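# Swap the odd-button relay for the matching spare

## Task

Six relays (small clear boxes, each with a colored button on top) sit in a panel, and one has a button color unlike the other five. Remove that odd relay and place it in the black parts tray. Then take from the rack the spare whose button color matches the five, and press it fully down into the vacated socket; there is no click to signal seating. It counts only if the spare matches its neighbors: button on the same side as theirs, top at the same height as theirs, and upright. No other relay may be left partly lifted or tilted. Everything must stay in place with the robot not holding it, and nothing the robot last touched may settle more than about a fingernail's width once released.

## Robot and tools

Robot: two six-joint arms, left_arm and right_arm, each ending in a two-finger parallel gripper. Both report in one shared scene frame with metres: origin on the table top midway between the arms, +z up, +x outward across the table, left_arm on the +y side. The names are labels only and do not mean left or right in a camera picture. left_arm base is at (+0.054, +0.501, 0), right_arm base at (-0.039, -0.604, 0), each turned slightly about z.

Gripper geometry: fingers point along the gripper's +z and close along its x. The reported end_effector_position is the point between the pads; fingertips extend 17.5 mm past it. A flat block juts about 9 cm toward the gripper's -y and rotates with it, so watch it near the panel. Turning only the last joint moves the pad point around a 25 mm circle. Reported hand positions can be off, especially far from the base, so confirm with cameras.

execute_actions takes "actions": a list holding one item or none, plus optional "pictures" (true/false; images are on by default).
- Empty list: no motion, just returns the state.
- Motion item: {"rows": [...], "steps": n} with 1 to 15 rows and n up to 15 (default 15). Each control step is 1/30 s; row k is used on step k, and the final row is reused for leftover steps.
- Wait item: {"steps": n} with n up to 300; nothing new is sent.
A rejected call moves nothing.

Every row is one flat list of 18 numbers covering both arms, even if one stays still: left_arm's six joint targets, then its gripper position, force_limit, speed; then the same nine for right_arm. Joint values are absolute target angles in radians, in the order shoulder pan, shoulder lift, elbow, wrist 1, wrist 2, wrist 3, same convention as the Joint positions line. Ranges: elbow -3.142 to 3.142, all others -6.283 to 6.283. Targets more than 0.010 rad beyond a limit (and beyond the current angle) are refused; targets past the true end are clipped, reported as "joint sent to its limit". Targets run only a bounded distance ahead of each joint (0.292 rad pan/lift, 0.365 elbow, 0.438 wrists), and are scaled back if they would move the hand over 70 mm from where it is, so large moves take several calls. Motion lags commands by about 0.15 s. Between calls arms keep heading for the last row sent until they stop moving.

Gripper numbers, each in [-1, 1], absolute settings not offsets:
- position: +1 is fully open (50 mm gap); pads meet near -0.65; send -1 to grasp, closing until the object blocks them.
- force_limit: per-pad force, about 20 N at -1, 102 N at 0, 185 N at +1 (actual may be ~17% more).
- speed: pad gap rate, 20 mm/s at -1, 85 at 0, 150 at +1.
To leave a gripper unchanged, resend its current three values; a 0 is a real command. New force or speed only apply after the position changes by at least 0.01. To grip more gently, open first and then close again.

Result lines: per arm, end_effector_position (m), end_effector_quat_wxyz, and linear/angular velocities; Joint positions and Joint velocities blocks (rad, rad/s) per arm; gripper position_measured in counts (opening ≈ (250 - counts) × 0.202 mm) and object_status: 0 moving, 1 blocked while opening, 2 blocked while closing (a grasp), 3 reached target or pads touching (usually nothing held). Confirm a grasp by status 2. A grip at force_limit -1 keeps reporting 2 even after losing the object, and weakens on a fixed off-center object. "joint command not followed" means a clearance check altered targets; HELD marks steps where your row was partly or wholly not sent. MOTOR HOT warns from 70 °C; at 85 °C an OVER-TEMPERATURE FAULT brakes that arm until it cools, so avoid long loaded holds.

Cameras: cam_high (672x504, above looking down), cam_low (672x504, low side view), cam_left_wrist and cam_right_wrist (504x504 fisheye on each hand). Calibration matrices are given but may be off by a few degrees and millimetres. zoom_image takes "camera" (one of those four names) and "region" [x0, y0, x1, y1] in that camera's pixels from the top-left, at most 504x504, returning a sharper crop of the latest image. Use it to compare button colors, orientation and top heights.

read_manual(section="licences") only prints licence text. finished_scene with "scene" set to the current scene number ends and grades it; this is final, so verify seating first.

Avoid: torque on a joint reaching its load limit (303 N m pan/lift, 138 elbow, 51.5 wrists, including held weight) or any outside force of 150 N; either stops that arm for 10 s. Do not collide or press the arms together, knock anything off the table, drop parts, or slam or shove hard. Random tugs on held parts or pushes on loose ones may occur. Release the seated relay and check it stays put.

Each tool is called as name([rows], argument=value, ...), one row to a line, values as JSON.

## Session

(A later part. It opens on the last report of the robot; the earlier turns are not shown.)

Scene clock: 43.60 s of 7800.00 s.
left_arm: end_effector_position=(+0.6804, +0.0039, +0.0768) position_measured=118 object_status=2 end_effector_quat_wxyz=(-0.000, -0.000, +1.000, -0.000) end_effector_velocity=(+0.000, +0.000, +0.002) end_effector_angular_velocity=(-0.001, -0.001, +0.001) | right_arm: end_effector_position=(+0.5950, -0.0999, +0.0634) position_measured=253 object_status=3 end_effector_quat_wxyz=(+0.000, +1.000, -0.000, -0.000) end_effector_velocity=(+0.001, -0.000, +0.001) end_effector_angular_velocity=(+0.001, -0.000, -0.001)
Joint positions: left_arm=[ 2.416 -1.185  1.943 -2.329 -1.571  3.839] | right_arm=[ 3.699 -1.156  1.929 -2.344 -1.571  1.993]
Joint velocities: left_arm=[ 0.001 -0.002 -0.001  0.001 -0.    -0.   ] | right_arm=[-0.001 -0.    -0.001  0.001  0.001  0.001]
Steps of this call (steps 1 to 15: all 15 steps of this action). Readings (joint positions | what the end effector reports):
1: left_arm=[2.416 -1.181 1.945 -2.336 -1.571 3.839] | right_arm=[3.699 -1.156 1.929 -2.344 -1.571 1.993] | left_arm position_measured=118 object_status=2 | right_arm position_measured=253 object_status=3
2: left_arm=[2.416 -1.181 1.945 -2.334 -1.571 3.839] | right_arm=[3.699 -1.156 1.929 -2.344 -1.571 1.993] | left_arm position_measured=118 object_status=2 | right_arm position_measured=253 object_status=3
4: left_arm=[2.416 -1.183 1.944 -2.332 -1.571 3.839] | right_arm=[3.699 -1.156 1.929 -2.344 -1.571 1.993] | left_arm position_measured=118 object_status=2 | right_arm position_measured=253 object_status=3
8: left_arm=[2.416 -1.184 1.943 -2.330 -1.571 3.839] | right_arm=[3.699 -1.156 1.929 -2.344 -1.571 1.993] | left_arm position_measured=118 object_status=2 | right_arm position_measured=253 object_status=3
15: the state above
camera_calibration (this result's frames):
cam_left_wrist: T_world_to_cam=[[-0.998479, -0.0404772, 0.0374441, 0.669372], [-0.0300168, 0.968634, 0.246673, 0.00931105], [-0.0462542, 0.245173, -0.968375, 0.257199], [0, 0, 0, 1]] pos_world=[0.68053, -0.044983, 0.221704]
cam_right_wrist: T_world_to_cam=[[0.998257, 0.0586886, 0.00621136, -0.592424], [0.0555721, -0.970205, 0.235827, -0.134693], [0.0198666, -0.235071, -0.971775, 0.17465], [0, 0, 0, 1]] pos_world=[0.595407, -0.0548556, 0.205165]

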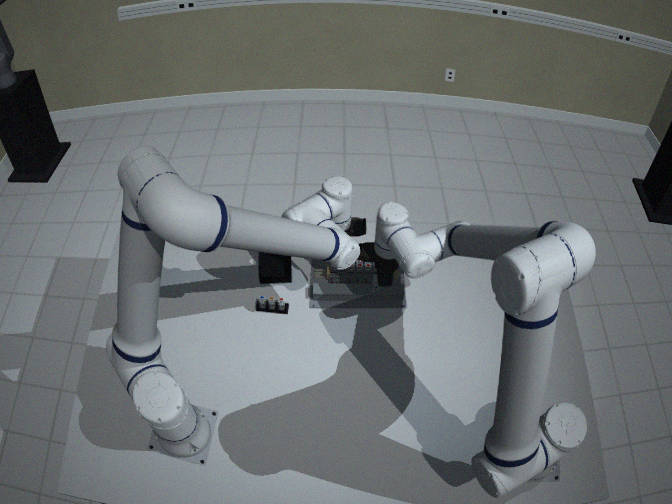

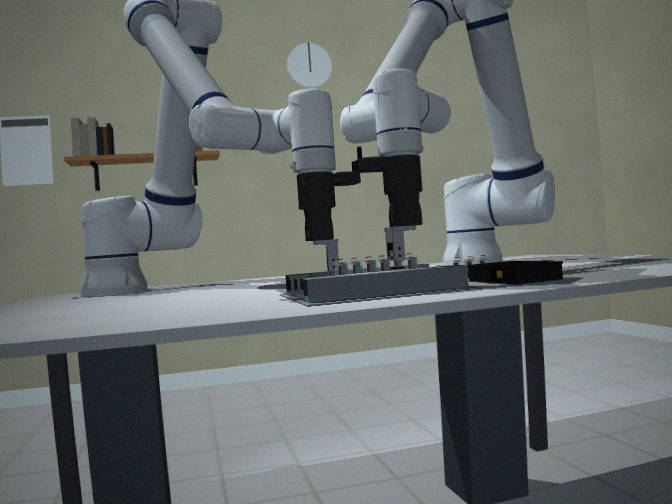

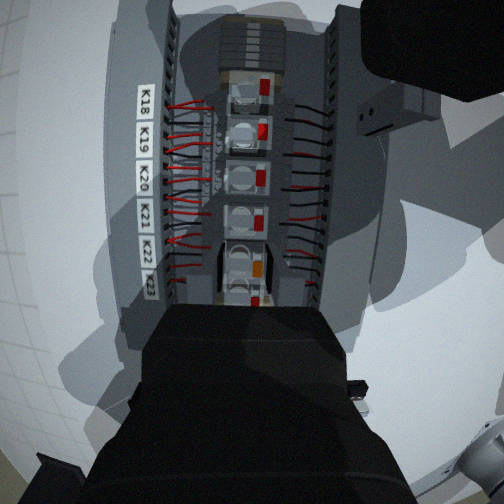

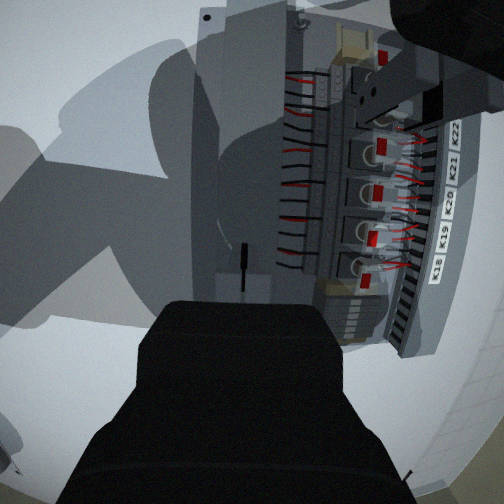

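execute_actions([
  {"rows":[[2.4165,-1.2455,1.9106,-2.2359,-1.571,3.8385,-1,-0.5,-0.5,3.6993,-1.1556,1.9292,-2.3444,-1.571,1.9925,-1,0,0]]},
], pictures=false)

execute_actions([
  {"rows":[[2.6687,-1.3616,2.0693,-2.2785,-1.571,4.09,-1,-0.5,-0.5,3.6993,-1.1983,1.9091,-2.2816,-1.571,1.9925,-1,0,0]]},
], pictures=false)

execute_actions([
  {"steps":15},
], pictures=false)

execute_actions([
  {"rows":[[2.6687,-1.2624,2.1168,-2.4252,-1.571,4.09,-1,-0.5,-0.5,3.5,-1.25,1.9091,-2.23,-1.571,1.9925,-1,0,0]]},
], pictures=false)

execute_actions([
  {"steps":12},
], pictures=false)

execute_actions([
  {"rows":[[2.6687,-1.2624,2.1168,-2.4252,-1.571,4.09,1,-0.5,0,3.5,-1.25,1.9091,-2.23,-1.571,1.9925,-1,0,0]]},
], pictures=false)

execute_actions([
  {"rows":[[2.6687,-1.3616,2.0693,-2.2785,-1.571,4.09,1,-0.5,0,3.5,-1.25,1.9091,-2.23,-1.571,1.9925,-1,0,0]]},
], pictures=false)

execute_actions([
  {"rows":[[2.3946,-1.5633,2.3025,-2.31,-1.571,0.746,1,-0.5,0,3.5,-1.25,1.9091,-2.23,-1.571,1.9925,-1,0,0]]},
], pictures=false)

execute_actions([
  {"steps":65},
])

zoom_image(camera="cam_left_wrist", region=[160,160,340,320])

Scene clock: 57.30 s of 7800.00 s.
left_arm: end_effector_position=(+0.6804, +0.0041, +0.1288) position_measured=118 object_status=2 end_effector_quat_wxyz=(-0.000, -0.000, +1.000, -0.000) end_effector_velocity=(+0.000, +0.001, +0.010) end_effector_angular_velocity=(-0.000, +0.000, +0.001) | right_arm: end_effector_position=(+0.5950, -0.0999, +0.0635) position_measured=253 object_status=3 end_effector_quat_wxyz=(+0.000, +1.000, -0.000, +0.000) end_effector_velocity=(+0.000, -0.002, -0.001) end_effector_angular_velocity=(-0.004, +0.000, -0.002)
Joint positions: left_arm=[ 2.417 -1.244  1.911 -2.238 -1.571  3.838] | right_arm=[ 3.699 -1.156  1.929 -2.344 -1.571  1.993]
Joint velocities: left_arm=[ 0.001 -0.011 -0.006  0.017 -0.    -0.   ] | right_arm=[-0.001  0.     0.001  0.001 -0.003  0.001]
Steps of this call (steps 1 to 15: the robot went on to your last target; steps 16 to 90: nothing new was sent; then 10.20 s passed at rest; steps 91 to 105: all 15 steps of this action). Readings (joint positions | what the end effector reports):
91: left_arm=[2.417 -1.187 1.942 -2.326 -1.571 3.839] | right_arm=[3.699 -1.156 1.929 -2.344 -1.571 1.993] | left_arm position_measured=118 object_status=2 | right_arm position_measured=253 object_status=3
92: left_arm=[2.417 -1.198 1.937 -2.306 -1.571 3.839] | right_arm=[3.699 -1.156 1.929 -2.344 -1.571 1.993] | left_arm position_measured=118 object_status=2 | right_arm position_measured=253 object_status=3
94: left_arm=[2.417 -1.219 1.924 -2.277 -1.571 3.839] | right_arm=[3.699 -1.156 1.929 -2.344 -1.571 1.993] | left_arm position_measured=118 object_status=2 | right_arm position_measured=253 object_status=3
98: left_arm=[2.417 -1.237 1.916 -2.250 -1.571 3.839] | right_arm=[3.699 -1.156 1.929 -2.344 -1.571 1.993] | left_arm position_measured=118 object_status=2 | right_arm position_measured=253 object_status=3
105: the state above

Scene clock: 57.80 s of 7800.00 s.
left_arm: end_effector_position=(+0.7098, +0.1905, +0.1304) position_measured=118 object_status=2 end_effector_quat_wxyz=(-0.000, -0.000, +1.000, -0.000) end_effector_velocity=(+0.006, +0.274, -0.003) end_effector_angular_velocity=(+0.001, +0.001, +0.003) | right_arm: end_effector_position=(+0.5950, -0.0998, +0.0991) position_measured=253 object_status=3 end_effector_quat_wxyz=(+0.000, +1.000, +0.000, +0.000) end_effector_velocity=(-0.000, +0.000, +0.007) end_effector_angular_velocity=(+0.001, +0.001, -0.002)
Joint positions: left_arm=[ 2.629 -1.343  2.045 -2.272 -1.571  4.05 ] | right_arm=[ 3.699 -1.197  1.91  -2.283 -1.571  1.993]
Joint velocities: left_arm=[ 0.318 -0.145  0.199 -0.052  0.     0.315] | right_arm=[-0.    -0.008 -0.004  0.012  0.001  0.001]
Steps of this call (steps 1 to 15: all 15 steps of this action). Readings (joint positions | what the end effector reports):
1: left_arm=[2.418 -1.245 1.912 -2.238 -1.571 3.840] | right_arm=[3.699 -1.157 1.929 -2.343 -1.571 1.993] | left_arm position_measured=118 object_status=2 | right_arm position_measured=253 object_status=3
2: left_arm=[2.432 -1.252 1.920 -2.240 -1.571 3.854] | right_arm=[3.699 -1.165 1.926 -2.329 -1.571 1.993] | left_arm position_measured=118 object_status=2 | right_arm position_measured=253 object_status=3
4: left_arm=[2.463 -1.266 1.940 -2.245 -1.571 3.885] | right_arm=[3.699 -1.180 1.917 -2.310 -1.571 1.993] | left_arm position_measured=118 object_status=2 | right_arm position_measured=253 object_status=3
8: left_arm=[2.524 -1.294 1.978 -2.255 -1.571 3.946] | right_arm=[3.699 -1.192 1.912 -2.291 -1.571 1.993] | left_arm position_measured=118 object_status=2 | right_arm position_measured=253 object_status=3
15: the state above

Scene clock: 58.30 s of 7800.00 s.
left_arm: end_effector_position=(+0.7097, +0.2237, +0.1301) position_measured=118 object_status=2 end_effector_quat_wxyz=(-0.000, -0.000, +1.000, -0.000) end_effector_velocity=(+0.000, +0.006, +0.000) end_effector_angular_velocity=(-0.000, -0.000, +0.002) | right_arm: end_effector_position=(+0.5950, -0.0999, +0.1000) position_measured=253 object_status=3 end_effector_quat_wxyz=(+0.000, +1.000, -0.000, +0.000) end_effector_velocity=(-0.001, +0.001, -0.000) end_effector_angular_velocity=(+0.002, +0.000, +0.000)
Joint positions: left_arm=[ 2.668 -1.361  2.069 -2.278 -1.571  4.089] | right_arm=[ 3.699 -1.198  1.909 -2.282 -1.571  1.993]
Joint velocities: left_arm=[ 0.008 -0.003  0.004 -0.001 -0.     0.006] | right_arm=[ 0.    -0.     0.001 -0.001  0.002  0.   ]
Steps of this call (steps 1 to 15: the robot went on to your last target). Readings (joint positions | what the end effector reports):
1: left_arm=[2.639 -1.348 2.050 -2.274 -1.571 4.060] | right_arm=[3.699 -1.198 1.909 -2.283 -1.571 1.993] | left_arm position_measured=118 object_status=2 | right_arm position_measured=253 object_status=3
2: left_arm=[2.646 -1.351 2.055 -2.275 -1.571 4.067] | right_arm=[3.699 -1.198 1.909 -2.282 -1.571 1.993] | left_arm position_measured=118 object_status=2 | right_arm position_measured=253 object_status=3
4: left_arm=[2.655 -1.355 2.061 -2.276 -1.571 4.077] | right_arm=[3.699 -1.198 1.909 -2.282 -1.571 1.993] | left_arm position_measured=118 object_status=2 | right_arm position_measured=253 object_status=3
8: left_arm=[2.664 -1.359 2.066 -2.278 -1.571 4.085] | right_arm=[3.699 -1.198 1.909 -2.282 -1.571 1.993] | left_arm position_measured=118 object_status=2 | right_arm position_measured=253 object_status=3
15: the state above

Scene clock: 58.80 s of 7800.00 s.
left_arm: end_effector_position=(+0.7099, +0.2242, +0.0569) position_measured=118 object_status=2 end_effector_quat_wxyz=(-0.000, -0.000, +1.000, -0.000) end_effector_velocity=(-0.001, +0.000, -0.015) end_effector_angular_velocity=(+0.001, +0.001, -0.000) | right_arm: end_effector_position=(+0.6673, -0.2286, +0.1315) position_measured=253 object_status=3 end_effector_quat_wxyz=(+0.000, +0.996, -0.093, +0.000) end_effector_velocity=(+0.032, -0.073, +0.017) end_effector_angular_velocity=(-0.001, -0.000, -0.101)
Joint positions: left_arm=[ 2.669 -1.265  2.116 -2.422 -1.571  4.09 ] | right_arm=[ 3.513 -1.247  1.909 -2.233 -1.571  1.993]
Joint velocities: left_arm=[-0.     0.02   0.01  -0.029  0.    -0.   ] | right_arm=[-0.101 -0.026 -0.     0.027 -0.001  0.   ]
Steps of this call (steps 1 to 15: all 15 steps of this action). Readings (joint positions | what the end effector reports):
1: left_arm=[2.668 -1.360 2.070 -2.281 -1.571 4.089] | right_arm=[3.698 -1.199 1.909 -2.281 -1.571 1.993] | left_arm position_measured=118 object_status=2 | right_arm position_measured=253 object_status=3
2: left_arm=[2.668 -1.346 2.076 -2.305 -1.571 4.090] | right_arm=[3.683 -1.202 1.909 -2.277 -1.571 1.993] | left_arm position_measured=118 object_status=2 | right_arm position_measured=253 object_status=3
4: left_arm=[2.668 -1.310 2.095 -2.354 -1.571 4.090] | right_arm=[3.648 -1.212 1.909 -2.268 -1.571 1.993] | left_arm position_measured=118 object_status=2 | right_arm position_measured=253 object_status=3
8: left_arm=[2.669 -1.279 2.109 -2.401 -1.571 4.090] | right_arm=[3.581 -1.229 1.909 -2.251 -1.571 1.993] | left_arm position_measured=118 object_status=2 | right_arm position_measured=253 object_status=3
15: the state above

Scene clock: 59.20 s of 7800.00 s.
left_arm: end_effector_position=(+0.7098, +0.2243, +0.0551) position_measured=118 object_status=2 end_effector_quat_wxyz=(-0.000, -0.000, +1.000, -0.000) end_effector_velocity=(+0.000, +0.001, -0.001) end_effector_angular_velocity=(+0.000, +0.001, +0.001) | right_arm: end_effector_position=(+0.6711, -0.2375, +0.1336) position_measured=253 object_status=3 end_effector_quat_wxyz=(+0.000, +0.995, -0.099, +0.000) end_effector_velocity=(+0.001, -0.003, +0.001) end_effector_angular_velocity=(+0.001, +0.001, -0.005)
Joint positions: left_arm=[ 2.669 -1.263  2.117 -2.425 -1.571  4.09 ] | right_arm=[ 3.501 -1.25   1.909 -2.23  -1.571  1.993]
Joint velocities: left_arm=[ 0.001  0.001  0.    -0.001 -0.     0.   ] | right_arm=[-0.005 -0.001 -0.001  0.003  0.001  0.001]
Steps of this call (steps 1 to 12: the robot went on to your last target). Readings (joint positions | what the end effector reports):
1: left_arm=[2.669 -1.264 2.116 -2.422 -1.571 4.090] | right_arm=[3.510 -1.247 1.909 -2.233 -1.571 1.993] | left_arm position_measured=118 object_status=2 | right_arm position_measured=253 object_status=3
2: left_arm=[2.669 -1.264 2.116 -2.423 -1.571 4.090] | right_arm=[3.508 -1.248 1.909 -2.232 -1.571 1.993] | left_arm position_measured=118 object_status=2 | right_arm position_measured=253 object_status=3
4: left_arm=[2.669 -1.263 2.116 -2.424 -1.571 4.090] | right_arm=[3.504 -1.249 1.909 -2.231 -1.571 1.993] | left_arm position_measured=118 object_status=2 | right_arm position_measured=253 object_status=3
8: left_arm=[2.669 -1.263 2.117 -2.425 -1.571 4.090] | right_arm=[3.502 -1.250 1.909 -2.230 -1.571 1.993] | left_arm position_measured=118 object_status=2 | right_arm position_measured=253 object_status=3
12: the state above

Scene clock: 59.70 s of 7800.00 s.
left_arm: end_effector_position=(+0.7098, +0.2243, +0.0551) position_measured=3 object_status=0 end_effector_quat_wxyz=(-0.000, -0.000, +1.000, -0.000) end_effector_velocity=(-0.000, +0.000, +0.000) end_effector_angular_velocity=(+0.000, +0.000, +0.000) | right_arm: end_effector_position=(+0.6713, -0.2378, +0.1336) position_measured=253 object_status=3 end_effector_quat_wxyz=(+0.000, +0.995, -0.099, +0.000) end_effector_velocity=(+0.000, +0.000, +0.000) end_effector_angular_velocity=(+0.001, +0.000, -0.000)
Joint positions: left_arm=[ 2.669 -1.262  2.117 -2.425 -1.571  4.09 ] | right_arm=[ 3.5   -1.25   1.909 -2.23  -1.571  1.993]
Joint velocities: left_arm=[ 0. -0.  0.  0.  0.  0.] | right_arm=[-0.    -0.     0.    -0.     0.001 -0.   ]
Steps of this call (steps 1 to 15: all 15 steps of this action). Readings (joint positions | what the end effector reports):
1: left_arm=[2.669 -1.262 2.117 -2.425 -1.571 4.090] | right_arm=[3.500 -1.250 1.909 -2.230 -1.571 1.993] | left_arm position_measured=110 object_status=0 | right_arm position_measured=253 object_status=3
2: left_arm=[2.669 -1.262 2.117 -2.425 -1.571 4.090] | right_arm=[3.500 -1.250 1.909 -2.230 -1.571 1.993] | left_arm position_measured=96 object_status=0 | right_arm position_measured=253 object_status=3
4: left_arm=[2.669 -1.262 2.117 -2.425 -1.571 4.090] | right_arm=[3.500 -1.250 1.909 -2.230 -1.571 1.993] | left_arm position_measured=68 object_status=0 | right_arm position_measured=253 object_status=3
8: left_arm=[2.669 -1.262 2.117 -2.425 -1.571 4.090] | right_arm=[3.500 -1.250 1.909 -2.230 -1.571 1.993] | left_arm position_measured=12 object_status=0 | right_arm position_measured=253 object_status=3
15: the state above

Scene clock: 60.20 s of 7800.00 s.
left_arm: end_effector_position=(+0.7098, +0.2243, +0.1281) position_measured=3 object_status=3 end_effector_quat_wxyz=(-0.000, -0.000, +1.000, -0.000) end_effector_velocity=(-0.000, +0.000, +0.017) end_effector_angular_velocity=(-0.001, -0.002, -0.000) | right_arm: end_effector_position=(+0.6713, -0.2378, +0.1336) position_measured=253 object_status=3 end_effector_quat_wxyz=(+0.000, +0.995, -0.100, +0.000) end_effector_velocity=(+0.000, +0.000, +0.001) end_effector_angular_velocity=(+0.001, +0.000, -0.000)
Joint positions: left_arm=[ 2.669 -1.359  2.071 -2.282 -1.571  4.09 ] | right_arm=[ 3.5   -1.25   1.909 -2.23  -1.571  1.993]
Joint velocities: left_arm=[ 0.    -0.021 -0.01   0.029  0.     0.   ] | right_arm=[-0.    -0.001 -0.     0.001  0.001  0.   ]
Steps of this call (steps 1 to 15: all 15 steps of this action). Readings (joint positions | what the end effector reports):
1: left_arm=[2.669 -1.264 2.116 -2.423 -1.571 4.090] | right_arm=[3.500 -1.250 1.909 -2.230 -1.571 1.993] | left_arm position_measured=3 object_status=3 | right_arm position_measured=253 object_status=3
2: left_arm=[2.669 -1.278 2.111 -2.399 -1.571 4.090] | right_arm=[3.500 -1.250 1.909 -2.230 -1.571 1.993] | left_arm position_measured=3 object_status=3 | right_arm position_measured=253 object_status=3
4: left_arm=[2.669 -1.314 2.091 -2.350 -1.571 4.090] | right_arm=[3.500 -1.250 1.909 -2.230 -1.571 1.993] | left_arm position_measured=3 object_status=3 | right_arm position_measured=253 object_status=3
8: left_arm=[2.669 -1.345 2.077 -2.303 -1.571 4.090] | right_arm=[3.500 -1.250 1.909 -2.230 -1.571 1.993] | left_arm position_measured=3 object_status=3 | right_arm position_measured=253 object_status=3
15: the state above

Scene clock: 60.70 s of 7800.00 s.
left_arm: end_effector_position=(+0.5618, +0.1680, +0.1310) position_measured=3 object_status=3 end_effector_quat_wxyz=(-0.000, -0.278, +0.961, -0.000) end_effector_velocity=(-0.077, +0.008, -0.006) end_effector_angular_velocity=(-0.001, -0.000, +2.293) | right_arm: end_effector_position=(+0.6713, -0.2378, +0.1336) position_measured=253 object_status=3 end_effector_quat_wxyz=(+0.000, +0.995, -0.100, +0.000) end_effector_velocity=(+0.001, -0.002, -0.001) end_effector_angular_velocity=(-0.002, +0.001, -0.002)
Joint positions: left_arm=[ 2.42  -1.545  2.281 -2.307 -1.571  3.279] | right_arm=[ 3.5   -1.25   1.909 -2.23  -1.571  1.993]
Joint velocities: left_arm=[-0.199 -0.149  0.168 -0.021 -0.    -2.492] | right_arm=[-0.002  0.001 -0.     0.001 -0.002 -0.   ]
Steps of this call (steps 1 to 15: all 15 steps of this action). Readings (joint positions | what the end effector reports):
1: left_arm=[2.667 -1.361 2.071 -2.282 -1.571 4.088] | right_arm=[3.500 -1.250 1.909 -2.230 -1.571 1.993] | left_arm position_measured=3 object_status=3 | right_arm position_measured=253 object_status=3
2: left_arm=[2.653 -1.372 2.083 -2.283 -1.571 4.065] | right_arm=[3.500 -1.250 1.909 -2.230 -1.571 1.993] | left_arm position_measured=3 object_status=3 | right_arm position_measured=253 object_status=3
4: left_arm=[2.613 -1.401 2.118 -2.287 -1.571 3.997] | right_arm=[3.500 -1.250 1.909 -2.230 -1.571 1.993] | left_arm position_measured=3 object_status=3 | right_arm position_measured=253 object_status=3
8: left_arm=[2.531 -1.462 2.187 -2.296 -1.571 3.819] | right_arm=[3.500 -1.250 1.909 -2.230 -1.571 1.993] | left_arm position_measured=3 object_status=3 | right_arm position_measured=253 object_status=3
15: the state above

Scene clock: 62.87 s of 7800.00 s.
left_arm: end_effector_position=(+0.5345, +0.2115, +0.1300) position_measured=3 object_status=3 end_effector_quat_wxyz=(+0.000, +0.999, -0.035, -0.000) end_effector_velocity=(-0.000, -0.000, +0.001) end_effector_angular_velocity=(-0.001, -0.001, -0.001) | right_arm: end_effector_position=(+0.6713, -0.2378, +0.1336) position_measured=253 object_status=3 end_effector_quat_wxyz=(+0.000, +0.995, -0.100, +0.000) end_effector_velocity=(+0.001, +0.001, +0.002) end_effector_angular_velocity=(+0.002, -0.003, +0.000)
Joint positions: left_arm=[ 2.395 -1.563  2.303 -2.31  -1.571  0.746] | right_arm=[ 3.5   -1.25   1.909 -2.23  -1.571  1.993]
Joint velocities: left_arm=[-0.001 -0.001 -0.     0.    -0.     0.   ] | right_arm=[ 0.    -0.001 -0.001 -0.002  0.001 -0.   ]
Steps of this call (steps 1 to 60: the robot went on to your last target; steps 61 to 65: nothing new was sent). Readings (joint positions | what the end effector reports):
1: left_arm=[2.414 -1.549 2.286 -2.308 -1.571 3.194] | right_arm=[3.500 -1.250 1.909 -2.230 -1.571 1.993] | left_arm position_measured=3 object_status=3 | right_arm position_measured=253 object_status=3
2: left_arm=[2.409 -1.552 2.290 -2.308 -1.571 3.110] | right_arm=[3.500 -1.250 1.909 -2.230 -1.571 1.993] | left_arm position_measured=3 object_status=3 | right_arm position_measured=253 object_status=3
4: left_arm=[2.403 -1.557 2.295 -2.309 -1.571 2.941] | right_arm=[3.500 -1.250 1.909 -2.230 -1.571 1.993] | left_arm position_measured=3 object_status=3 | right_arm position_measured=253 object_status=3
8: left_arm=[2.398 -1.561 2.300 -2.310 -1.571 2.602] | right_arm=[3.500 -1.250 1.909 -2.230 -1.571 1.993] | left_arm position_measured=3 object_status=3 | right_arm position_measured=253 object_status=3
65: the state above
All arms were judged still, so your last target was given up. Only a new action makes them travel on or press farther. Fingers that are still opening or closing keep moving.
camera_calibration (this result's frames):
cam_left_wrist: T_world_to_cam=[[0.998848, -0.0304313, 0.0370971, -0.539592], [-0.0386709, -0.968257, 0.246949, 0.204986], [0.0284046, -0.248099, -0.968318, 0.315467], [0, 0, 0, 1]] pos_world=[0.537937, 0.260326, 0.274869]
cam_right_wrist: T_world_to_cam=[[0.990117, -0.140096, 0.00643557, -0.702808], [-0.137652, -0.962014, 0.235757, -0.157679], [-0.0268374, -0.234312, -0.971791, 0.240514], [0, 0, 0, 1]] pos_world=[0.680612, -0.193795, 0.275426]

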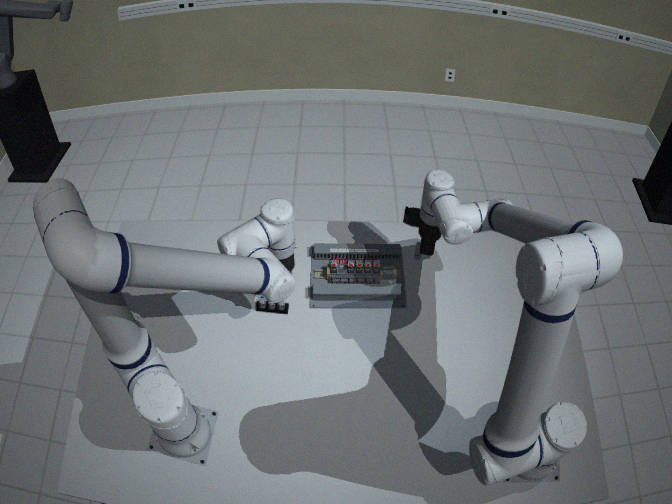

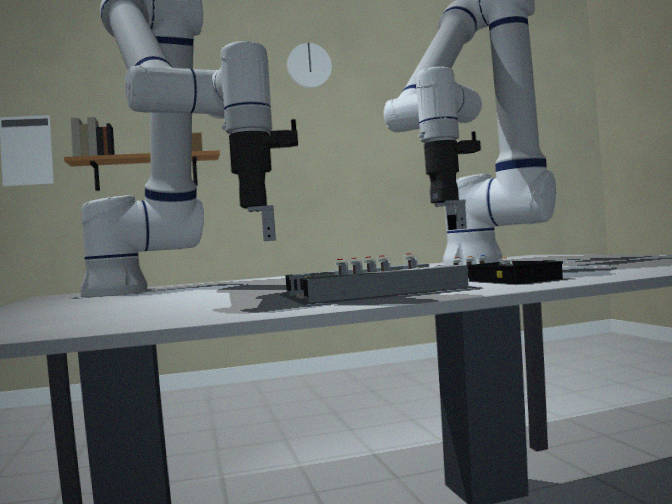

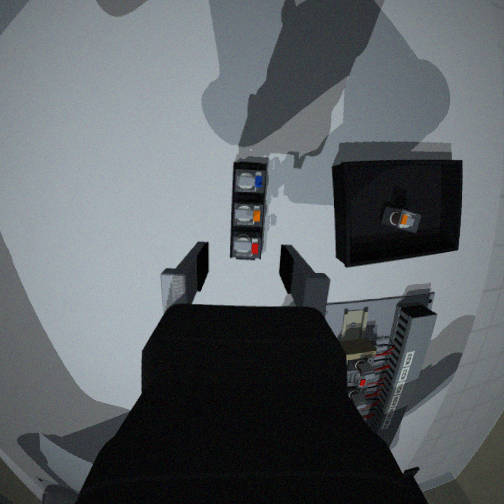

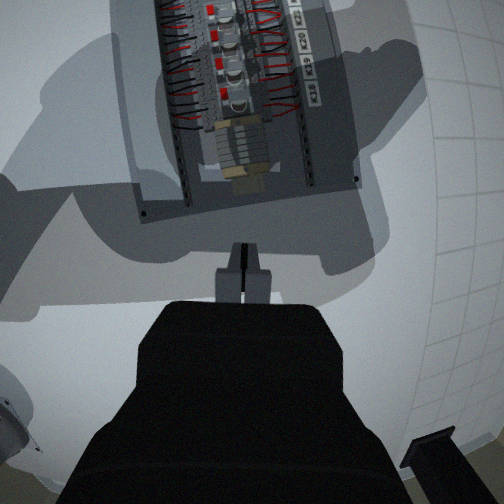

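Region (160, 160, 340, 320) of cam_left_wrist's 504x504 image, scaled by 2.800, with more detail than that image has.

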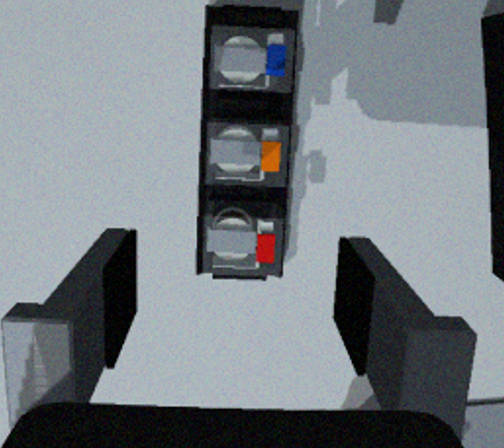

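execute_actions([
  {"rows":[[2.3843,-1.4727,2.3355,-2.4336,-1.571,0.756,1,-0.5,0,3.5,-1.25,1.9091,-2.23,-1.571,1.9925,-1,0,0]]},
], pictures=false)

execute_actions([
  {"steps":15},
])

zoom_image(camera="cam_left_wrist", region=[160,160,340,320])

execute_actions([
  {"rows":[[2.3843,-1.4138,2.3568,-2.5138,-1.571,0.756,1,-0.5,0,3.5,-1.25,1.9091,-2.23,-1.571,1.9925,-1,0,0]]},
], pictures=false)

execute_actions([
  {"steps":15},
])

zoom_image(camera="cam_left_wrist", region=[160,160,340,320])

Scene clock: 73.17 s of 7800.00 s.
left_arm: end_effector_position=(+0.5349, +0.2028, +0.0792) position_measured=3 object_status=3 end_effector_quat_wxyz=(+0.000, +0.999, -0.045, -0.000) end_effector_velocity=(-0.000, -0.001, -0.010) end_effector_angular_velocity=(+0.000, +0.000, -0.004) | right_arm: end_effector_position=(+0.6713, -0.2378, +0.1337) position_measured=253 object_status=3 end_effector_quat_wxyz=(+0.000, +0.995, -0.100, +0.000) end_effector_velocity=(+0.001, -0.002, -0.001) end_effector_angular_velocity=(-0.001, +0.001, -0.002)
Joint positions: left_arm=[ 2.385 -1.475  2.335 -2.431 -1.571  0.756] | right_arm=[ 3.5   -1.25   1.909 -2.23  -1.571  1.993]
Joint velocities: left_arm=[-0.001  0.017  0.007 -0.023 -0.     0.002] | right_arm=[-0.002  0.001  0.    -0.    -0.001  0.   ]
Steps of this call (steps 1 to 90: nothing new was sent; then 6.80 s passed at rest; steps 91 to 105: all 15 steps of this action). Readings (joint positions | what the end effector reports):
91: left_arm=[2.394 -1.562 2.303 -2.313 -1.571 0.746] | right_arm=[3.500 -1.250 1.909 -2.230 -1.571 1.993] | left_arm position_measured=3 object_status=3 | right_arm position_measured=253 object_status=3
92: left_arm=[2.393 -1.547 2.308 -2.334 -1.571 0.747] | right_arm=[3.500 -1.250 1.909 -2.230 -1.571 1.993] | left_arm position_measured=3 object_status=3 | right_arm position_measured=253 object_status=3
94: left_arm=[2.389 -1.515 2.321 -2.376 -1.571 0.751] | right_arm=[3.500 -1.250 1.909 -2.230 -1.571 1.993] | left_arm position_measured=3 object_status=3 | right_arm position_measured=253 object_status=3
98: left_arm=[2.386 -1.487 2.330 -2.414 -1.571 0.754] | right_arm=[3.500 -1.250 1.909 -2.230 -1.571 1.993] | left_arm position_measured=3 object_status=3 | right_arm position_measured=253 object_status=3
105: the state above

Scene clock: 73.67 s of 7800.00 s.
left_arm: end_effector_position=(+0.5349, +0.2027, +0.0780) position_measured=3 object_status=3 end_effector_quat_wxyz=(+0.000, +0.999, -0.046, -0.000) end_effector_velocity=(-0.000, -0.000, +0.000) end_effector_angular_velocity=(+0.000, -0.000, -0.001) | right_arm: end_effector_position=(+0.6713, -0.2378, +0.1337) position_measured=253 object_status=3 end_effector_quat_wxyz=(+0.000, +0.995, -0.100, +0.000) end_effector_velocity=(-0.001, +0.001, -0.001) end_effector_angular_velocity=(+0.001, +0.003, -0.001)
Joint positions: left_arm=[ 2.384 -1.473  2.335 -2.434 -1.571  0.756] | right_arm=[ 3.5   -1.25   1.909 -2.23  -1.571  1.993]
Joint velocities: left_arm=[-0.001 -0.     0.    -0.     0.     0.   ] | right_arm=[0.    0.001 0.001 0.001 0.002 0.002]
Steps of this call (steps 1 to 15: the robot went on to your last target). Readings (joint positions | what the end effector reports):
1: left_arm=[2.384 -1.474 2.335 -2.431 -1.571 0.756] | right_arm=[3.500 -1.250 1.909 -2.230 -1.571 1.993] | left_arm position_measured=3 object_status=3 | right_arm position_measured=253 object_status=3
2: left_arm=[2.384 -1.474 2.335 -2.432 -1.571 0.756] | right_arm=[3.500 -1.250 1.909 -2.230 -1.571 1.993] | left_arm position_measured=3 object_status=3 | right_arm position_measured=253 object_status=3
4: left_arm=[2.384 -1.473 2.335 -2.433 -1.571 0.756] | right_arm=[3.500 -1.250 1.909 -2.230 -1.571 1.993] | left_arm position_measured=3 object_status=3 | right_arm position_measured=253 object_status=3
8: left_arm=[2.384 -1.473 2.335 -2.433 -1.571 0.756] | right_arm=[3.500 -1.250 1.909 -2.230 -1.571 1.993] | left_arm position_measured=3 object_status=3 | right_arm position_measured=253 object_status=3
15: the state above
All arms were judged still, so your last target was given up. Only a new action makes them travel on or press farther. Fingers that are still opening or closing keep moving.
camera_calibration (this result's frames):
cam_left_wrist: T_world_to_cam=[[0.998026, -0.0506818, 0.0370837, -0.533699], [-0.0582964, -0.967269, 0.246965, 0.219542], [0.0233533, -0.24864, -0.968315, 0.265709], [0, 0, 0, 1]] pos_world=[0.539239, 0.251373, 0.222862]
cam_right_wrist: T_world_to_cam=[[0.990117, -0.140096, 0.00644749, -0.702817], [-0.137655, -0.962015, 0.235752, -0.157675], [-0.0268254, -0.23431, -0.971792, 0.240514], [0, 0, 0, 1]] pos_world=[0.680619, -0.193793, 0.275433]

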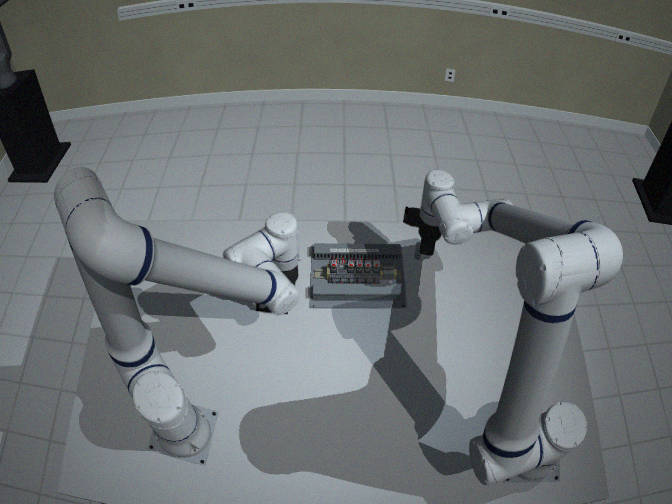

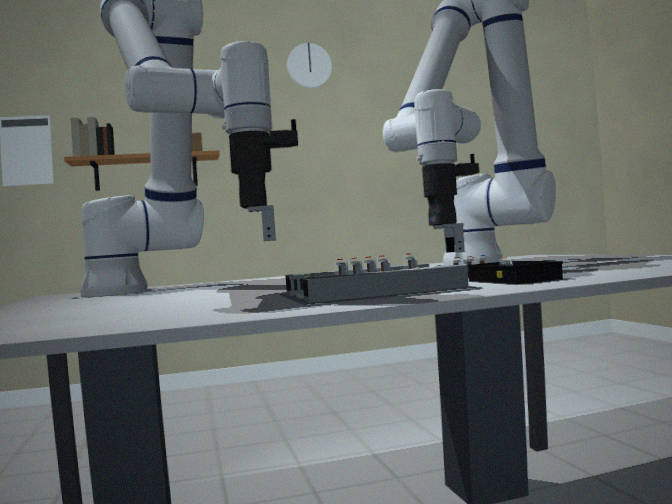

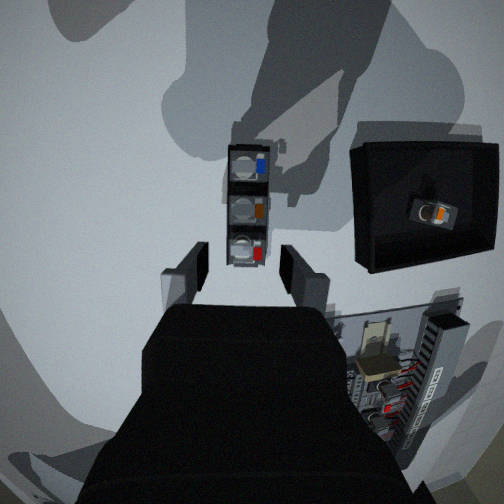

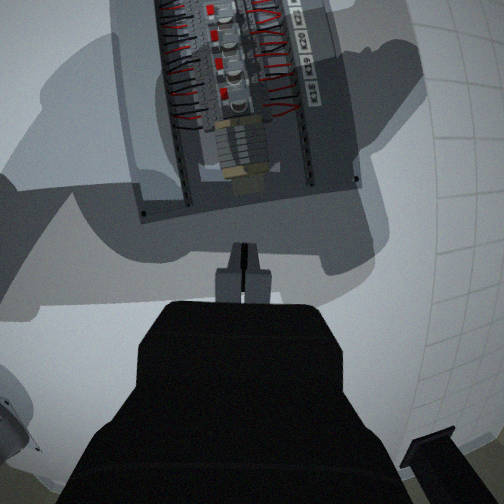

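Region (160, 160, 340, 320) of cam_left_wrist's 504x504 image, scaled by 2.800, with more detail than that image has.

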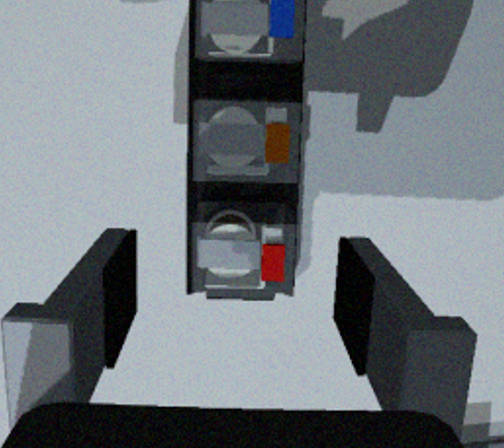

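Scene clock: 74.17 s of 7800.00 s.
left_arm: end_effector_position=(+0.5348, +0.2026, +0.0458) position_measured=3 object_status=3 end_effector_quat_wxyz=(+0.000, +0.999, -0.046, -0.000) end_effector_velocity=(-0.000, +0.000, -0.005) end_effector_angular_velocity=(-0.001, -0.001, +0.000) | right_arm: end_effector_position=(+0.6713, -0.2378, +0.1337) position_measured=253 object_status=3 end_effector_quat_wxyz=(+0.000, +0.995, -0.100, +0.000) end_effector_velocity=(-0.001, +0.000, -0.001) end_effector_angular_velocity=(-0.002, +0.001, +0.001)
Joint positions: left_arm=[ 2.384 -1.415  2.356 -2.512 -1.571  0.756] | right_arm=[ 3.5   -1.25   1.909 -2.23  -1.571  1.993]
Joint velocities: left_arm=[-0.     0.009  0.004 -0.015 -0.    -0.   ] | right_arm=[ 0.001  0.     0.001  0.    -0.001  0.   ]
Steps of this call (steps 1 to 15: all 15 steps of this action). Readings (joint positions | what the end effector reports):
1: left_arm=[2.384 -1.471 2.336 -2.436 -1.571 0.756] | right_arm=[3.500 -1.250 1.909 -2.230 -1.571 1.993] | left_arm position_measured=3 object_status=3 | right_arm position_measured=253 object_status=3
2: left_arm=[2.384 -1.459 2.340 -2.453 -1.571 0.756] | right_arm=[3.500 -1.250 1.909 -2.230 -1.571 1.993] | left_arm position_measured=3 object_status=3 | right_arm position_measured=253 object_status=3
4: left_arm=[2.384 -1.439 2.348 -2.478 -1.571 0.756] | right_arm=[3.500 -1.250 1.909 -2.230 -1.571 1.993] | left_arm position_measured=3 object_status=3 | right_arm position_measured=253 object_status=3
8: left_arm=[2.384 -1.423 2.354 -2.502 -1.571 0.756] | right_arm=[3.500 -1.250 1.909 -2.230 -1.571 1.993] | left_arm position_measured=3 object_status=3 | right_arm position_measured=253 object_status=3
15: the state above

Scene clock: 74.67 s of 7800.00 s.
left_arm: end_effector_position=(+0.5348, +0.2027, +0.0450) position_measured=3 object_status=3 end_effector_quat_wxyz=(+0.000, +0.999, -0.046, -0.000) end_effector_velocity=(-0.000, +0.000, -0.001) end_effector_angular_velocity=(+0.002, +0.001, +0.000) | right_arm: end_effector_position=(+0.6713, -0.2378, +0.1337) position_measured=253 object_status=3 end_effector_quat_wxyz=(+0.000, +0.995, -0.100, +0.000) end_effector_velocity=(+0.001, -0.001, -0.000) end_effector_angular_velocity=(-0.002, -0.000, -0.001)
Joint positions: left_arm=[ 2.384 -1.414  2.357 -2.514 -1.571  0.756] | right_arm=[ 3.5   -1.25   1.909 -2.23  -1.571  1.993]
Joint velocities: left_arm=[ 0.     0.002  0.    -0.    -0.     0.   ] | right_arm=[-0.001  0.    -0.    -0.    -0.002 -0.   ]
Steps of this call (steps 1 to 15: the robot went on to your last target). Readings (joint positions | what the end effector reports):
1: left_arm=[2.384 -1.415 2.356 -2.512 -1.571 0.756] | right_arm=[3.500 -1.250 1.909 -2.230 -1.571 1.993] | left_arm position_measured=3 object_status=3 | right_arm position_measured=253 object_status=3
2: left_arm=[2.384 -1.415 2.357 -2.513 -1.571 0.756] | right_arm=[3.500 -1.250 1.909 -2.230 -1.571 1.993] | left_arm position_measured=3 object_status=3 | right_arm position_measured=253 object_status=3
4: left_arm=[2.384 -1.414 2.357 -2.513 -1.571 0.756] | right_arm=[3.500 -1.250 1.909 -2.230 -1.571 1.993] | left_arm position_measured=3 object_status=3 | right_arm position_measured=253 object_status=3
8: left_arm=[2.384 -1.414 2.357 -2.514 -1.571 0.756] | right_arm=[3.500 -1.250 1.909 -2.230 -1.571 1.993] | left_arm position_measured=3 object_status=3 | right_arm position_measured=253 object_status=3
15: the state above
All arms were judged still, so your last target was given up. Only a new action makes them travel on or press farther. Fingers that are still opening or closing keep moving.
camera_calibration (this result's frames):
cam_left_wrist: T_world_to_cam=[[0.998024, -0.0506936, 0.0371158, -0.53247], [-0.0583151, -0.967275, 0.246937, 0.227716], [0.0233831, -0.248613, -0.968321, 0.233768], [0, 0, 0, 1]] pos_world=[0.539231, 0.251389, 0.189894]
cam_right_wrist: T_world_to_cam=[[0.990117, -0.140096, 0.00644763, -0.702818], [-0.137655, -0.962015, 0.235752, -0.157676], [-0.0268252, -0.23431, -0.971792, 0.240514], [0, 0, 0, 1]] pos_world=[0.680619, -0.193793, 0.275434]

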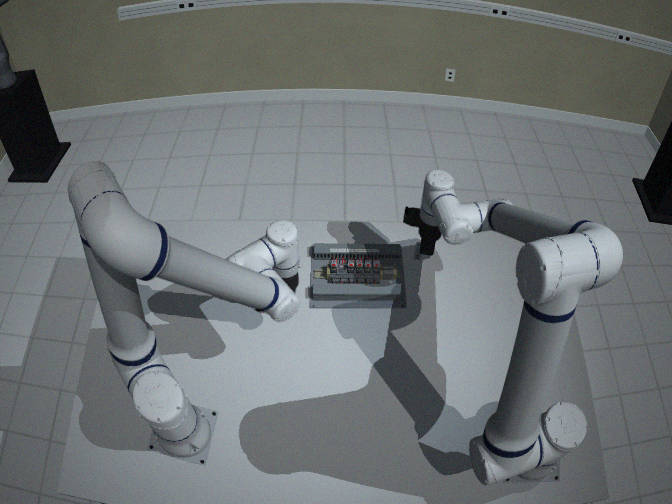

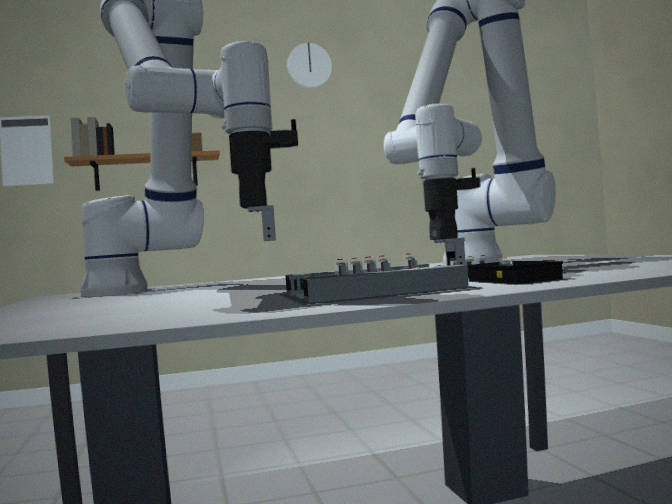

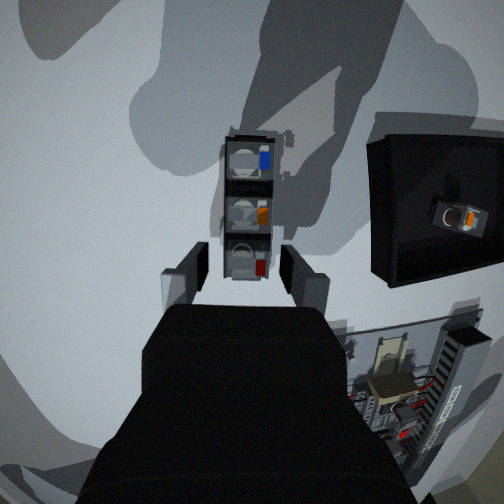

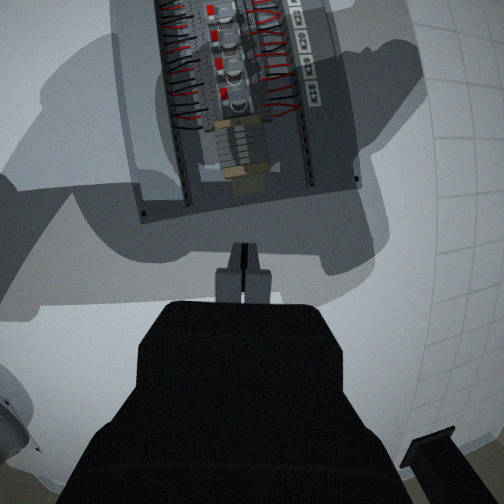

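Region (160, 160, 340, 320) of cam_left_wrist's 504x504 image, scaled by 2.800, with more detail than that image has.

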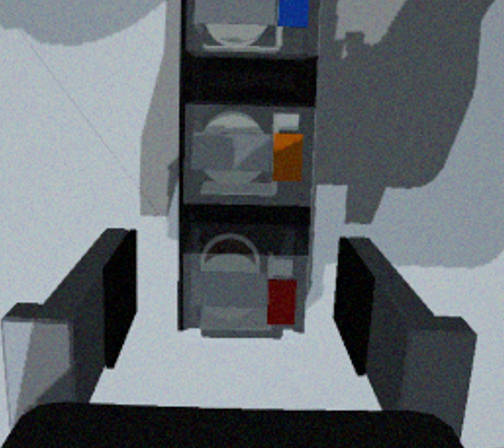

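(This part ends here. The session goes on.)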